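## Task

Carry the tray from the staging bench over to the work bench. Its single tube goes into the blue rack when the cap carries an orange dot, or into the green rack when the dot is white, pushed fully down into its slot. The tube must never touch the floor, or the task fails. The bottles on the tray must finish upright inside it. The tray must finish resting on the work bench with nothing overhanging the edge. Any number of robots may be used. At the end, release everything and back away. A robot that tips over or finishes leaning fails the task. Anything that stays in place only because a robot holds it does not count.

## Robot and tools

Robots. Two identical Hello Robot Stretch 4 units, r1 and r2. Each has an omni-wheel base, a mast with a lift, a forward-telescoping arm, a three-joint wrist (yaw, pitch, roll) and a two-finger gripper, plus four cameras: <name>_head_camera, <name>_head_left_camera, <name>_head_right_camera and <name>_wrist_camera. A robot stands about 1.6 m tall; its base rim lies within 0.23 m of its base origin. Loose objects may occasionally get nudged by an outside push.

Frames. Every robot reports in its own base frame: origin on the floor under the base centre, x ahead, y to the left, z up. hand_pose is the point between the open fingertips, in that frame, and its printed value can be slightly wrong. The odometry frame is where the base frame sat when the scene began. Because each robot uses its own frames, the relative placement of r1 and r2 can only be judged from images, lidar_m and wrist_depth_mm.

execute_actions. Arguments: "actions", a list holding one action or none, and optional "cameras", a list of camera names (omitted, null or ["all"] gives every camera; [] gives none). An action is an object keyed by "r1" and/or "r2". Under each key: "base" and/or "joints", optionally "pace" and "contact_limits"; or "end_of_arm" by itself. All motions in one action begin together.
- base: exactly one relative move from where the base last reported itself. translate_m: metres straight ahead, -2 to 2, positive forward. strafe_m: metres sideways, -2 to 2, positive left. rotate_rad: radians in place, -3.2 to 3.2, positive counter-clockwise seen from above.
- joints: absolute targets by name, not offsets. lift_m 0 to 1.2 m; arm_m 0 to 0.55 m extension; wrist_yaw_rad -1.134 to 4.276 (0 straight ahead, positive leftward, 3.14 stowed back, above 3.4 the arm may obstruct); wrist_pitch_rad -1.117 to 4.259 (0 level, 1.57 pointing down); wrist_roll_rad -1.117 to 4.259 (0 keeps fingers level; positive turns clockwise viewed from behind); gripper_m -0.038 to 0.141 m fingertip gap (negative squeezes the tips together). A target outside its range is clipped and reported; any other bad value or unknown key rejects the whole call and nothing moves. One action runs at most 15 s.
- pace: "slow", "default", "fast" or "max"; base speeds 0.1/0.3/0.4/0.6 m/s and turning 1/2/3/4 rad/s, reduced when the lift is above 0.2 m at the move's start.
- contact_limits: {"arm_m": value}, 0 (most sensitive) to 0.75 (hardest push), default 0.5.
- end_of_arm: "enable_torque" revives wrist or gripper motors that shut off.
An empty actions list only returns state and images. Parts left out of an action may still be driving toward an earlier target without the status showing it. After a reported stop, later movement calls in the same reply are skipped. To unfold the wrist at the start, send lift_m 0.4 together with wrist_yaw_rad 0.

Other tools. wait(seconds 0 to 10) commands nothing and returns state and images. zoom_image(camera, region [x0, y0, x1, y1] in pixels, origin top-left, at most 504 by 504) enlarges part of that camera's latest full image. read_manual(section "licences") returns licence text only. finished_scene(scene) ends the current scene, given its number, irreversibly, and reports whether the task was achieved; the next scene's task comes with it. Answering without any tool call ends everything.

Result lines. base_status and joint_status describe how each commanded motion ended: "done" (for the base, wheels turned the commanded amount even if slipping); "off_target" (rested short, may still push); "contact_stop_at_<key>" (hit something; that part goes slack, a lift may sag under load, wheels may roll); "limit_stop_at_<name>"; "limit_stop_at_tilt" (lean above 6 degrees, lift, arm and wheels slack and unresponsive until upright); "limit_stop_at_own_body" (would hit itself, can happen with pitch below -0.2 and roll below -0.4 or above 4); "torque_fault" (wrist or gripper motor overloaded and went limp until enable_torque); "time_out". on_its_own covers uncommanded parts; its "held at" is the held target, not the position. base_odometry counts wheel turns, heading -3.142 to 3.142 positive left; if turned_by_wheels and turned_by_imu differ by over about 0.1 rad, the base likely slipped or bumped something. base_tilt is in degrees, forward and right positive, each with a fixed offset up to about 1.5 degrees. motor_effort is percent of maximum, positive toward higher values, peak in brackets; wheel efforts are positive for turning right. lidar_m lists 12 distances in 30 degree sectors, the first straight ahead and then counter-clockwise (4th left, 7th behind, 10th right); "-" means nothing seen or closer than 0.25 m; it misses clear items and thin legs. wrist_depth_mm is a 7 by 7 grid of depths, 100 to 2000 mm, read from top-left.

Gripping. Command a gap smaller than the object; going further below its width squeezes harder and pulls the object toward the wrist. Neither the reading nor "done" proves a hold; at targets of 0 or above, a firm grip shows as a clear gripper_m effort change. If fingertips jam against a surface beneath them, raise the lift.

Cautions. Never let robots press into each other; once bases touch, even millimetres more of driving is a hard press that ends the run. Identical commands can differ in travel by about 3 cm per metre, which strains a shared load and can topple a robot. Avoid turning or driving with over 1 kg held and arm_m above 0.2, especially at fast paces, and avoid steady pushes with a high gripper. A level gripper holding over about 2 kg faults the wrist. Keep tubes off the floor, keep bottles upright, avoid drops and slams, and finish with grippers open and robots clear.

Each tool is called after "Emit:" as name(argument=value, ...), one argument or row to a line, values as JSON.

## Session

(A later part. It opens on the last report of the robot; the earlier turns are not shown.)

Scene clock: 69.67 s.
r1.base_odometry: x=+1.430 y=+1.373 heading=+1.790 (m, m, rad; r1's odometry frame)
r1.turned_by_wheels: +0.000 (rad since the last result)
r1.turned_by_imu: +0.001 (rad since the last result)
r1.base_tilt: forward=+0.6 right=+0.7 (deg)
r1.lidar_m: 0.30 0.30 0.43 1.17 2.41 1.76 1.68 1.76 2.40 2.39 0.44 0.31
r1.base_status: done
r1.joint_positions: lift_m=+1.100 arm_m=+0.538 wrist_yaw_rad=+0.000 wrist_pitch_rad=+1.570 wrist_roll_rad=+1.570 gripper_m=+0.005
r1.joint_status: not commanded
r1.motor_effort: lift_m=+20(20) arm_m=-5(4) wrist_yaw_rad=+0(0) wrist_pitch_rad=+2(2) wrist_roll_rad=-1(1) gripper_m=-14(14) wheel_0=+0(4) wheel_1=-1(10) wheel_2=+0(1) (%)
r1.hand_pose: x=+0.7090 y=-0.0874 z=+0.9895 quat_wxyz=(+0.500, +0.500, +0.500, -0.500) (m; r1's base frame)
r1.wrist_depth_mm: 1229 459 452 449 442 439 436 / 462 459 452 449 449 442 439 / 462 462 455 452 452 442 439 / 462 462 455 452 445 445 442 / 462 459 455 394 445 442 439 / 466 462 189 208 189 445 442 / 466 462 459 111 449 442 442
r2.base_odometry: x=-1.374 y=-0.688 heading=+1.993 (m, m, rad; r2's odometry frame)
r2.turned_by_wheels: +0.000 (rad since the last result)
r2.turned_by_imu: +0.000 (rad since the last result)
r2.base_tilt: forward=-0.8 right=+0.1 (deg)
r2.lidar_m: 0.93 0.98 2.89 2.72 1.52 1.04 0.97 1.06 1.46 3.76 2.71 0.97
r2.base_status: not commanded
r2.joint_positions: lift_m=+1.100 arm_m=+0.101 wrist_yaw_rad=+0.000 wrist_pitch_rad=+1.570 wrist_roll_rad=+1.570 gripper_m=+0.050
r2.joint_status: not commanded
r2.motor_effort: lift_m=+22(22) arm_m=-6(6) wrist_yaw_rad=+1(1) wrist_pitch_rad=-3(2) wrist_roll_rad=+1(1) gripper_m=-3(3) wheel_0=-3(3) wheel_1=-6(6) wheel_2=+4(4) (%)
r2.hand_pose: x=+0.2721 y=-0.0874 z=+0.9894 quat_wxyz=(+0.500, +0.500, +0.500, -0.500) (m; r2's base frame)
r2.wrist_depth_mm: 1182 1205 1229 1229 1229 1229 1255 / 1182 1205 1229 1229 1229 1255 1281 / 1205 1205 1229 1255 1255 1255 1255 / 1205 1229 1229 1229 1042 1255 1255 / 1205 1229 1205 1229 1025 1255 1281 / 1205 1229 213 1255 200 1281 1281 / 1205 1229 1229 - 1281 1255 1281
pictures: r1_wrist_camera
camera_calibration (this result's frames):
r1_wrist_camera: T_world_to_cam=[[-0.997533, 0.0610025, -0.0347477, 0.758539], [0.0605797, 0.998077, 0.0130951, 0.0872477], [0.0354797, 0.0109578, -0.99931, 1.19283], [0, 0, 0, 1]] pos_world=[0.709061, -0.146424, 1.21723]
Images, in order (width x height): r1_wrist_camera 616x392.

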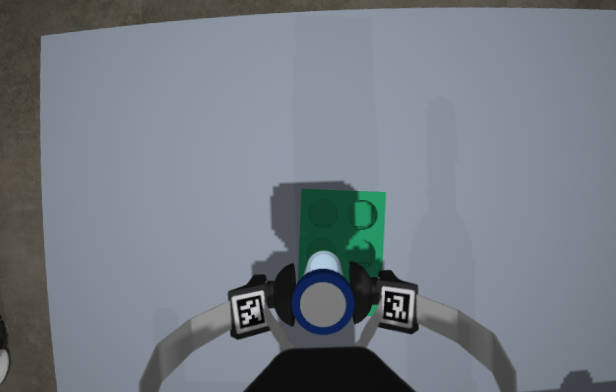

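Emit:
execute_actions(
  actions=[
    {"r1":{"joints":{"arm_m":0.5415,"lift_m":1.05},"pace":"slow"}},
  ],
  cameras=["r1_wrist_camera"],
)

Emit:
zoom_image(
  camera="r1_wrist_camera",
  region=[260, 180, 420, 340],
)

Scene clock: 71.60 s.
r1.base_odometry: x=+1.430 y=+1.373 heading=+1.790 (m, m, rad; r1's odometry frame)
r1.turned_by_wheels: +0.000 (rad since the last result)
r1.turned_by_imu: +0.001 (rad since the last result)
r1.base_tilt: forward=+0.6 right=+0.7 (deg)
r1.lidar_m: 0.28 0.31 0.44 1.17 2.44 1.77 1.68 1.77 2.42 2.39 0.44 0.31
r1.base_status: not commanded
r1.joint_positions: lift_m=+1.050 arm_m=+0.541 wrist_yaw_rad=+0.000 wrist_pitch_rad=+1.570 wrist_roll_rad=+1.570 gripper_m=+0.005
r1.joint_status: all done
r1.motor_effort: lift_m=+16(19) arm_m=+5(6) wrist_yaw_rad=+1(1) wrist_pitch_rad=+2(2) wrist_roll_rad=+0(1) gripper_m=-12(16) wheel_0=+0(0) wheel_1=-1(1) wheel_2=+0(0) (%)
r1.hand_pose: x=+0.7118 y=-0.0874 z=+0.9399 quat_wxyz=(+0.500, +0.500, +0.500, -0.500) (m; r1's base frame)
r1.wrist_depth_mm: 410 407 402 402 397 392 392 / 410 407 404 402 397 394 392 / 413 410 404 402 399 394 392 / 413 407 407 404 394 397 392 / 415 413 410 343 397 394 392 / 415 410 189 207 189 397 394 / 415 413 407 111 402 397 397
r2.base_odometry: x=-1.374 y=-0.688 heading=+1.993 (m, m, rad; r2's odometry frame)
r2.turned_by_wheels: +0.000 (rad since the last result)
r2.turned_by_imu: +0.000 (rad since the last result)
r2.base_tilt: forward=-0.8 right=+0.1 (deg)
r2.lidar_m: 0.95 1.00 2.87 2.73 1.50 1.03 0.97 1.06 1.47 3.78 2.68 0.99
r2.base_status: not commanded
r2.joint_positions: lift_m=+1.100 arm_m=+0.101 wrist_yaw_rad=+0.000 wrist_pitch_rad=+1.570 wrist_roll_rad=+1.570 gripper_m=+0.050
r2.joint_status: not commanded
r2.motor_effort: lift_m=+22(22) arm_m=-6(5) wrist_yaw_rad=+0(0) wrist_pitch_rad=-2(1) wrist_roll_rad=+1(1) gripper_m=-4(5) wheel_0=-3(3) wheel_1=-6(6) wheel_2=+4(4) (%)
r2.hand_pose: x=+0.2721 y=-0.0874 z=+0.9894 quat_wxyz=(+0.500, +0.500, +0.500, -0.500) (m; r2's base frame)
r2.wrist_depth_mm: 1205 1205 1229 1229 1255 1255 1255 / 1182 1205 1229 1229 1229 1255 1281 / 1205 1182 1205 1229 1229 1255 1255 / 1205 1229 1229 1229 1025 1255 1255 / 1205 1205 1205 1229 1025 1281 1281 / 1205 1205 213 1229 200 1281 1281 / 1229 1229 1229 - 1255 1281 1255
pictures: r1_wrist_camera
camera_calibration (this result's frames):
r1_wrist_camera: T_world_to_cam=[[-0.997533, 0.0610025, -0.0347478, 0.759628], [0.0605797, 0.998077, 0.0130951, 0.0877266], [0.0354799, 0.0109578, -0.99931, 1.14315], [0, 0, 0, 1]] pos_world=[0.711881, -0.146424, 1.1676]
Images, in order (width x height): r1_wrist_camera 616x392.

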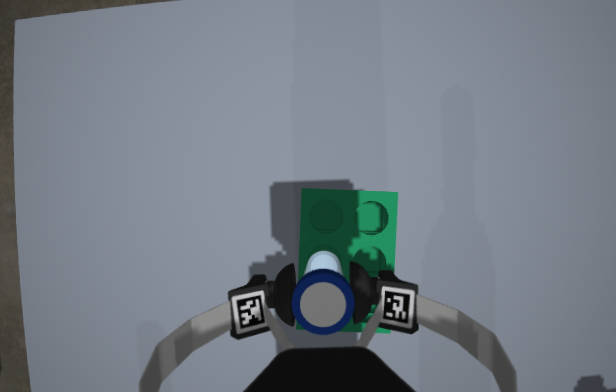

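Region (260, 180, 420, 340) of r1_wrist_camera's 616x392 image, scaled by 3.150.

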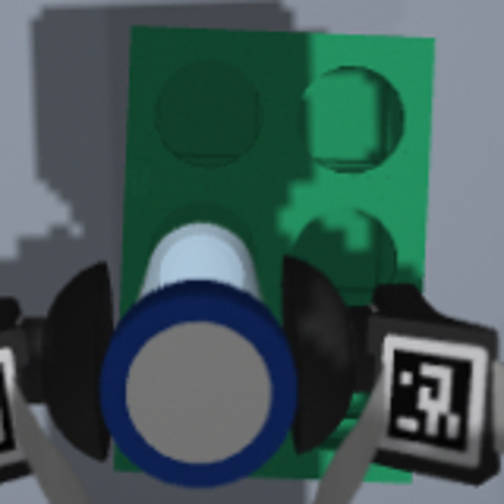

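Emit:
execute_actions(
  actions=[
    {"r1":{"joints":{"lift_m":0.98},"pace":"slow"}},
  ],
  cameras=["r1_wrist_camera"],
)

Emit:
execute_actions(
  actions=[
    {"r1":{"joints":{"gripper_m":0.065}}},
  ],
  cameras=["r1_wrist_camera"],
)

Scene clock: 73.20 s.
r1.base_odometry: x=+1.430 y=+1.373 heading=+1.790 (m, m, rad; r1's odometry frame)
r1.turned_by_wheels: +0.000 (rad since the last result)
r1.turned_by_imu: +0.000 (rad since the last result)
r1.base_tilt: forward=+0.6 right=+0.7 (deg)
r1.lidar_m: 0.29 0.32 0.43 1.16 2.42 1.75 1.68 1.75 2.39 2.39 0.44 0.32
r1.base_status: not commanded
r1.joint_positions: lift_m=+0.980 arm_m=+0.541 wrist_yaw_rad=+0.000 wrist_pitch_rad=+1.570 wrist_roll_rad=+1.570 gripper_m=+0.005
r1.joint_status: all done
r1.motor_effort: lift_m=+15(16) arm_m=+5(4) wrist_yaw_rad=+1(1) wrist_pitch_rad=+2(2) wrist_roll_rad=+0(0) gripper_m=-14(14) wheel_0=+0(0) wheel_1=-1(1) wheel_2=+0(0) (%)
r1.hand_pose: x=+0.7118 y=-0.0874 z=+0.8699 quat_wxyz=(+0.500, +0.500, +0.500, -0.500) (m; r1's base frame)
r1.wrist_depth_mm: 340 338 334 332 329 325 324 / 340 340 334 332 329 327 325 / 342 338 332 332 329 325 324 / 342 340 336 332 329 329 325 / 342 338 338 274 301 327 325 / 343 338 189 208 189 329 327 / 343 342 338 111 315 329 325
r2.base_odometry: x=-1.374 y=-0.688 heading=+1.993 (m, m, rad; r2's odometry frame)
r2.turned_by_wheels: +0.000 (rad since the last result)
r2.turned_by_imu: +0.000 (rad since the last result)
r2.base_tilt: forward=-0.8 right=+0.1 (deg)
r2.lidar_m: 0.94 0.97 2.88 2.74 1.49 1.04 0.99 1.04 1.43 3.78 2.70 1.02
r2.base_status: not commanded
r2.joint_positions: lift_m=+1.100 arm_m=+0.101 wrist_yaw_rad=+0.000 wrist_pitch_rad=+1.570 wrist_roll_rad=+1.570 gripper_m=+0.050
r2.joint_status: not commanded
r2.motor_effort: lift_m=+22(22) arm_m=-6(6) wrist_yaw_rad=+1(0) wrist_pitch_rad=-1(1) wrist_roll_rad=+1(1) gripper_m=-3(1) wheel_0=-3(3) wheel_1=-6(6) wheel_2=+4(4) (%)
r2.hand_pose: x=+0.2721 y=-0.0874 z=+0.9894 quat_wxyz=(+0.500, +0.500, +0.500, -0.500) (m; r2's base frame)
r2.wrist_depth_mm: 1182 1205 1205 1229 1229 1255 1255 / 1205 1229 1229 1229 1229 1255 1255 / 1205 1205 1229 1229 1255 1255 1281 / 1205 1205 1229 1229 1025 1255 1281 / 1229 1229 1229 1229 1025 1255 1281 / 1205 1229 213 1229 199 1255 1281 / 1205 1205 1229 - 1255 1255 1281
pictures: r1_wrist_camera
camera_calibration (this result's frames):
r1_wrist_camera: T_world_to_cam=[[-0.997533, 0.0610027, -0.0347478, 0.757198], [0.0605798, 0.998077, 0.0130951, 0.0886429], [0.0354799, 0.0109578, -0.99931, 1.07321], [0, 0, 0, 1]] pos_world=[0.711882, -0.146424, 1.09762]
Images, in order (width x height): r1_wrist_camera 616x392.

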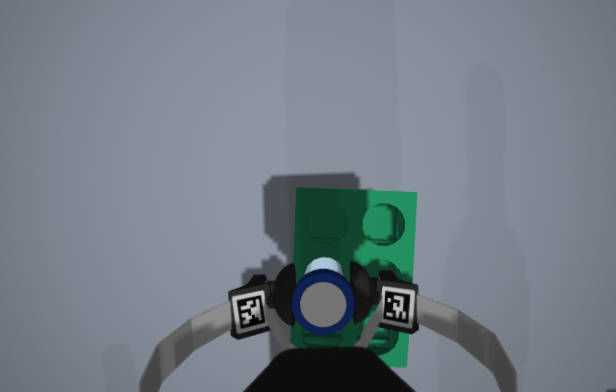

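Scene clock: 74.60 s.
r1.base_odometry: x=+1.430 y=+1.373 heading=+1.790 (m, m, rad; r1's odometry frame)
r1.turned_by_wheels: +0.000 (rad since the last result)
r1.turned_by_imu: +0.000 (rad since the last result)
r1.base_tilt: forward=+0.6 right=+0.7 (deg)
r1.lidar_m: 0.30 0.31 0.43 1.19 2.43 1.77 1.69 1.75 2.40 2.38 0.46 0.31
r1.base_status: not commanded
r1.joint_positions: lift_m=+0.980 arm_m=+0.541 wrist_yaw_rad=+0.000 wrist_pitch_rad=+1.570 wrist_roll_rad=+1.570 gripper_m=+0.065
r1.joint_status: all done
r1.motor_effort: lift_m=+15(15) arm_m=+5(4) wrist_yaw_rad=+1(1) wrist_pitch_rad=+2(2) wrist_roll_rad=+0(1) gripper_m=-2(15) wheel_0=+0(0) wheel_1=-1(1) wheel_2=+0(0) (%)
r1.hand_pose: x=+0.7118 y=-0.0874 z=+0.8699 quat_wxyz=(+0.500, +0.500, +0.500, -0.500) (m; r1's base frame)
r1.wrist_depth_mm: 340 338 334 330 330 325 324 / 340 338 334 332 330 325 324 / 342 338 334 332 330 327 324 / 342 338 334 332 329 327 325 / 343 340 334 274 274 329 325 / 343 340 201 213 197 327 325 / 343 342 338 111 317 329 327
r2.base_odometry: x=-1.374 y=-0.688 heading=+1.993 (m, m, rad; r2's odometry frame)
r2.turned_by_wheels: +0.000 (rad since the last result)
r2.turned_by_imu: +0.000 (rad since the last result)
r2.base_tilt: forward=-0.8 right=+0.0 (deg)
r2.lidar_m: 0.92 0.97 2.84 2.72 1.49 1.04 0.98 1.02 1.45 3.78 2.70 1.00
r2.base_status: not commanded
r2.joint_positions: lift_m=+1.100 arm_m=+0.101 wrist_yaw_rad=+0.000 wrist_pitch_rad=+1.570 wrist_roll_rad=+1.570 gripper_m=+0.050
r2.joint_status: not commanded
r2.motor_effort: lift_m=+22(22) arm_m=-5(6) wrist_yaw_rad=+0(0) wrist_pitch_rad=-2(1) wrist_roll_rad=+2(1) gripper_m=-5(3) wheel_0=-3(3) wheel_1=-5(6) wheel_2=+4(4) (%)
r2.hand_pose: x=+0.2721 y=-0.0874 z=+0.9894 quat_wxyz=(+0.500, +0.500, +0.500, -0.500) (m; r2's base frame)
r2.wrist_depth_mm: 1182 1205 1205 1205 1229 1281 1229 / 1205 1205 1229 1229 1229 1255 1281 / 1205 1205 1205 1229 1229 1255 1255 / 1205 1229 1205 1229 1025 1229 1255 / 1205 1205 1229 1229 1025 1281 1255 / 1205 1205 213 1229 200 1308 1281 / 1205 1229 1229 - 1281 1281 1255
pictures: r1_wrist_camera
camera_calibration (this result's frames):
r1_wrist_camera: T_world_to_cam=[[-0.997533, 0.0610024, -0.0347477, 0.757216], [0.0605796, 0.998077, 0.0130951, 0.088642], [0.0354797, 0.0109578, -0.99931, 1.0732], [0, 0, 0, 1]] pos_world=[0.711901, -0.146424, 1.09761]
Images, in order (width x height): r1_wrist_camera 616x392.

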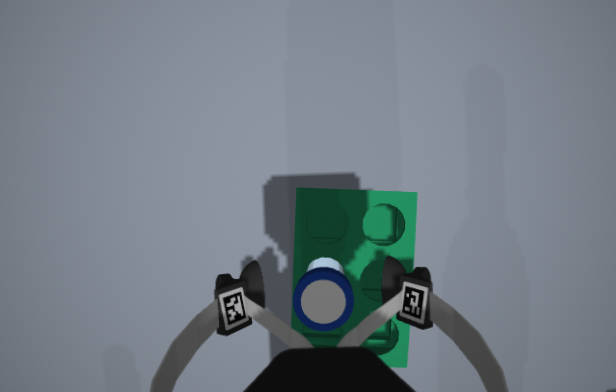

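Emit:
execute_actions(
  actions=[
    {"r1":{"joints":{"lift_m":1.08},"pace":"fast"}},
  ],
  cameras=[],
)

Emit:
execute_actions(
  actions=[
    {"r1":{"joints":{"arm_m":0.05},"base":{"translate_m":-0.3},"pace":"fast"}},
  ],
  cameras=["r1_head_camera"],
)

Emit:
finished_scene(
  scene=1,
)

Scene clock: 75.90 s.
r1.base_odometry: x=+1.430 y=+1.373 heading=+1.790 (m, m, rad; r1's odometry frame)
r1.turned_by_wheels: +0.000 (rad since the last result)
r1.turned_by_imu: +0.000 (rad since the last result)
r1.base_tilt: forward=+0.6 right=+0.6 (deg)
r1.lidar_m: 0.30 0.32 0.44 1.18 2.41 1.75 1.68 1.77 2.40 2.39 0.46 0.33
r1.base_status: not commanded
r1.joint_positions: lift_m=+1.080 arm_m=+0.541 wrist_yaw_rad=+0.000 wrist_pitch_rad=+1.570 wrist_roll_rad=+1.570 gripper_m=+0.065
r1.joint_status: all done
r1.motor_effort: lift_m=+19(21) arm_m=+5(5) wrist_yaw_rad=+1(0) wrist_pitch_rad=+2(2) wrist_roll_rad=-1(1) gripper_m=-2(2) wheel_0=+0(0) wheel_1=-1(1) wheel_2=+0(0) (%)
r1.hand_pose: x=+0.7118 y=-0.0874 z=+0.9696 quat_wxyz=(+0.500, +0.500, +0.500, -0.500) (m; r1's base frame)
r1.wrist_depth_mm: 442 439 433 430 427 421 418 / 442 439 433 430 427 424 421 / 442 439 436 430 427 424 421 / 445 439 436 433 424 424 421 / 445 439 436 373 424 424 421 / 445 439 201 427 197 424 424 / 445 442 439 111 430 427 427
r2.base_odometry: x=-1.374 y=-0.688 heading=+1.993 (m, m, rad; r2's odometry frame)
r2.turned_by_wheels: +0.000 (rad since the last result)
r2.turned_by_imu: +0.000 (rad since the last result)
r2.base_tilt: forward=-0.8 right=+0.1 (deg)
r2.lidar_m: 0.91 0.98 2.86 2.73 1.50 1.05 0.98 1.06 1.47 3.77 2.68 1.01
r2.base_status: not commanded
r2.joint_positions: lift_m=+1.100 arm_m=+0.101 wrist_yaw_rad=+0.000 wrist_pitch_rad=+1.570 wrist_roll_rad=+1.570 gripper_m=+0.050
r2.joint_status: not commanded
r2.motor_effort: lift_m=+22(22) arm_m=-5(6) wrist_yaw_rad=+1(0) wrist_pitch_rad=-2(1) wrist_roll_rad=+1(2) gripper_m=-3(3) wheel_0=-3(3) wheel_1=-6(5) wheel_2=+4(4) (%)
r2.hand_pose: x=+0.2721 y=-0.0874 z=+0.9894 quat_wxyz=(+0.500, +0.500, +0.500, -0.500) (m; r2's base frame)
r2.wrist_depth_mm: 1182 1205 1205 1205 1255 1255 1255 / 1205 1182 1229 1229 1229 1255 1255 / 1205 1205 1205 1229 1255 1255 1281 / 1229 1229 1229 1229 1025 1255 1281 / 1205 1205 1229 1229 1025 1255 1281 / 1182 1205 213 1255 200 1255 1281 / 1205 1229 1205 - 1281 1255 1308
pictures: none
No camera images: the call's "cameras" was empty. Leave "cameras" out to get every camera's image.

Scene clock: 78.27 s.
r1.base_odometry: x=+1.495 y=+1.080 heading=+1.790 (m, m, rad; r1's odometry frame)
r1.turned_by_wheels: +0.000 (rad since the last result)
r1.turned_by_imu: +0.001 (rad since the last result)
r1.base_tilt: forward=+0.6 right=+0.6 (deg)
r1.lidar_m: 0.59 0.62 0.88 2.91 1.99 1.45 1.39 1.45 1.97 2.39 2.47 0.64
r1.base_status: done
r1.joint_positions: lift_m=+1.080 arm_m=+0.051 wrist_yaw_rad=+0.000 wrist_pitch_rad=+1.570 wrist_roll_rad=+1.570 gripper_m=+0.065
r1.joint_status: all done
r1.motor_effort: lift_m=+19(19) arm_m=-5(6) wrist_yaw_rad=+2(1) wrist_pitch_rad=+1(1) wrist_roll_rad=-1(1) gripper_m=-1(2) wheel_0=-1(6) wheel_1=-1(3) wheel_2=+0(10) (%)
r1.hand_pose: x=+0.2218 y=-0.0874 z=+0.9696 quat_wxyz=(+0.500, +0.500, +0.500, -0.500) (m; r1's base frame)
r1.wrist_depth_mm: 1205 1182 1182 1182 1182 1160 1160 / 640 1182 1205 1205 1160 1138 1138 / 1205 1205 1182 1205 1160 1138 1160 / 1205 1229 1205 1205 976 960 1160 / 1255 1205 1205 1182 960 991 1160 / 1229 1229 200 1182 198 1138 1182 / 1229 1205 1182 111 1182 1160 1160
r2.base_odometry: x=-1.374 y=-0.688 heading=+1.993 (m, m, rad; r2's odometry frame)
r2.turned_by_wheels: +0.000 (rad since the last result)
r2.turned_by_imu: -0.001 (rad since the last result)
r2.base_tilt: forward=-0.7 right=+0.0 (deg)
r2.lidar_m: 0.93 0.99 2.85 2.73 1.51 1.06 0.99 1.07 1.47 3.77 2.72 1.01
r2.base_status: not commanded
r2.joint_positions: lift_m=+1.100 arm_m=+0.101 wrist_yaw_rad=+0.000 wrist_pitch_rad=+1.570 wrist_roll_rad=+1.570 gripper_m=+0.050
r2.joint_status: not commanded
r2.motor_effort: lift_m=+22(22) arm_m=-6(6) wrist_yaw_rad=+1(1) wrist_pitch_rad=-1(1) wrist_roll_rad=+1(1) gripper_m=-3(5) wheel_0=-3(3) wheel_1=-6(6) wheel_2=+4(4) (%)
r2.hand_pose: x=+0.2721 y=-0.0874 z=+0.9894 quat_wxyz=(+0.500, +0.500, +0.500, -0.500) (m; r2's base frame)
r2.wrist_depth_mm: 1182 1205 1229 1229 1229 1255 1255 / 1182 1205 1229 1229 1229 1255 1255 / 1182 1205 1205 1229 1255 1255 1281 / 1205 1229 1229 1229 1025 1255 1255 / 1205 1229 1229 1229 1025 1255 1281 / 1205 1229 213 1229 199 1281 1255 / 1205 1229 1229 - 1281 1281 1281
pictures: r1_head_camera
Images, in order (width x height): r1_head_camera 420x560.

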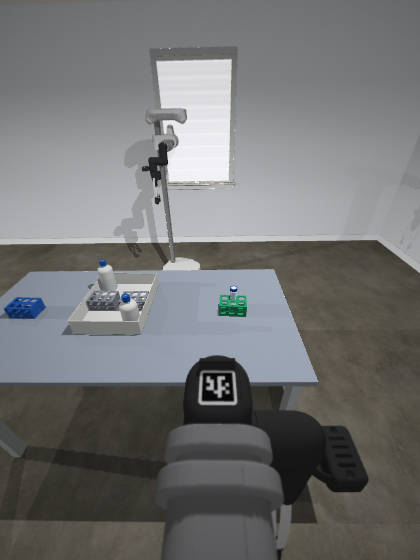

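The scene is finished: the task was done.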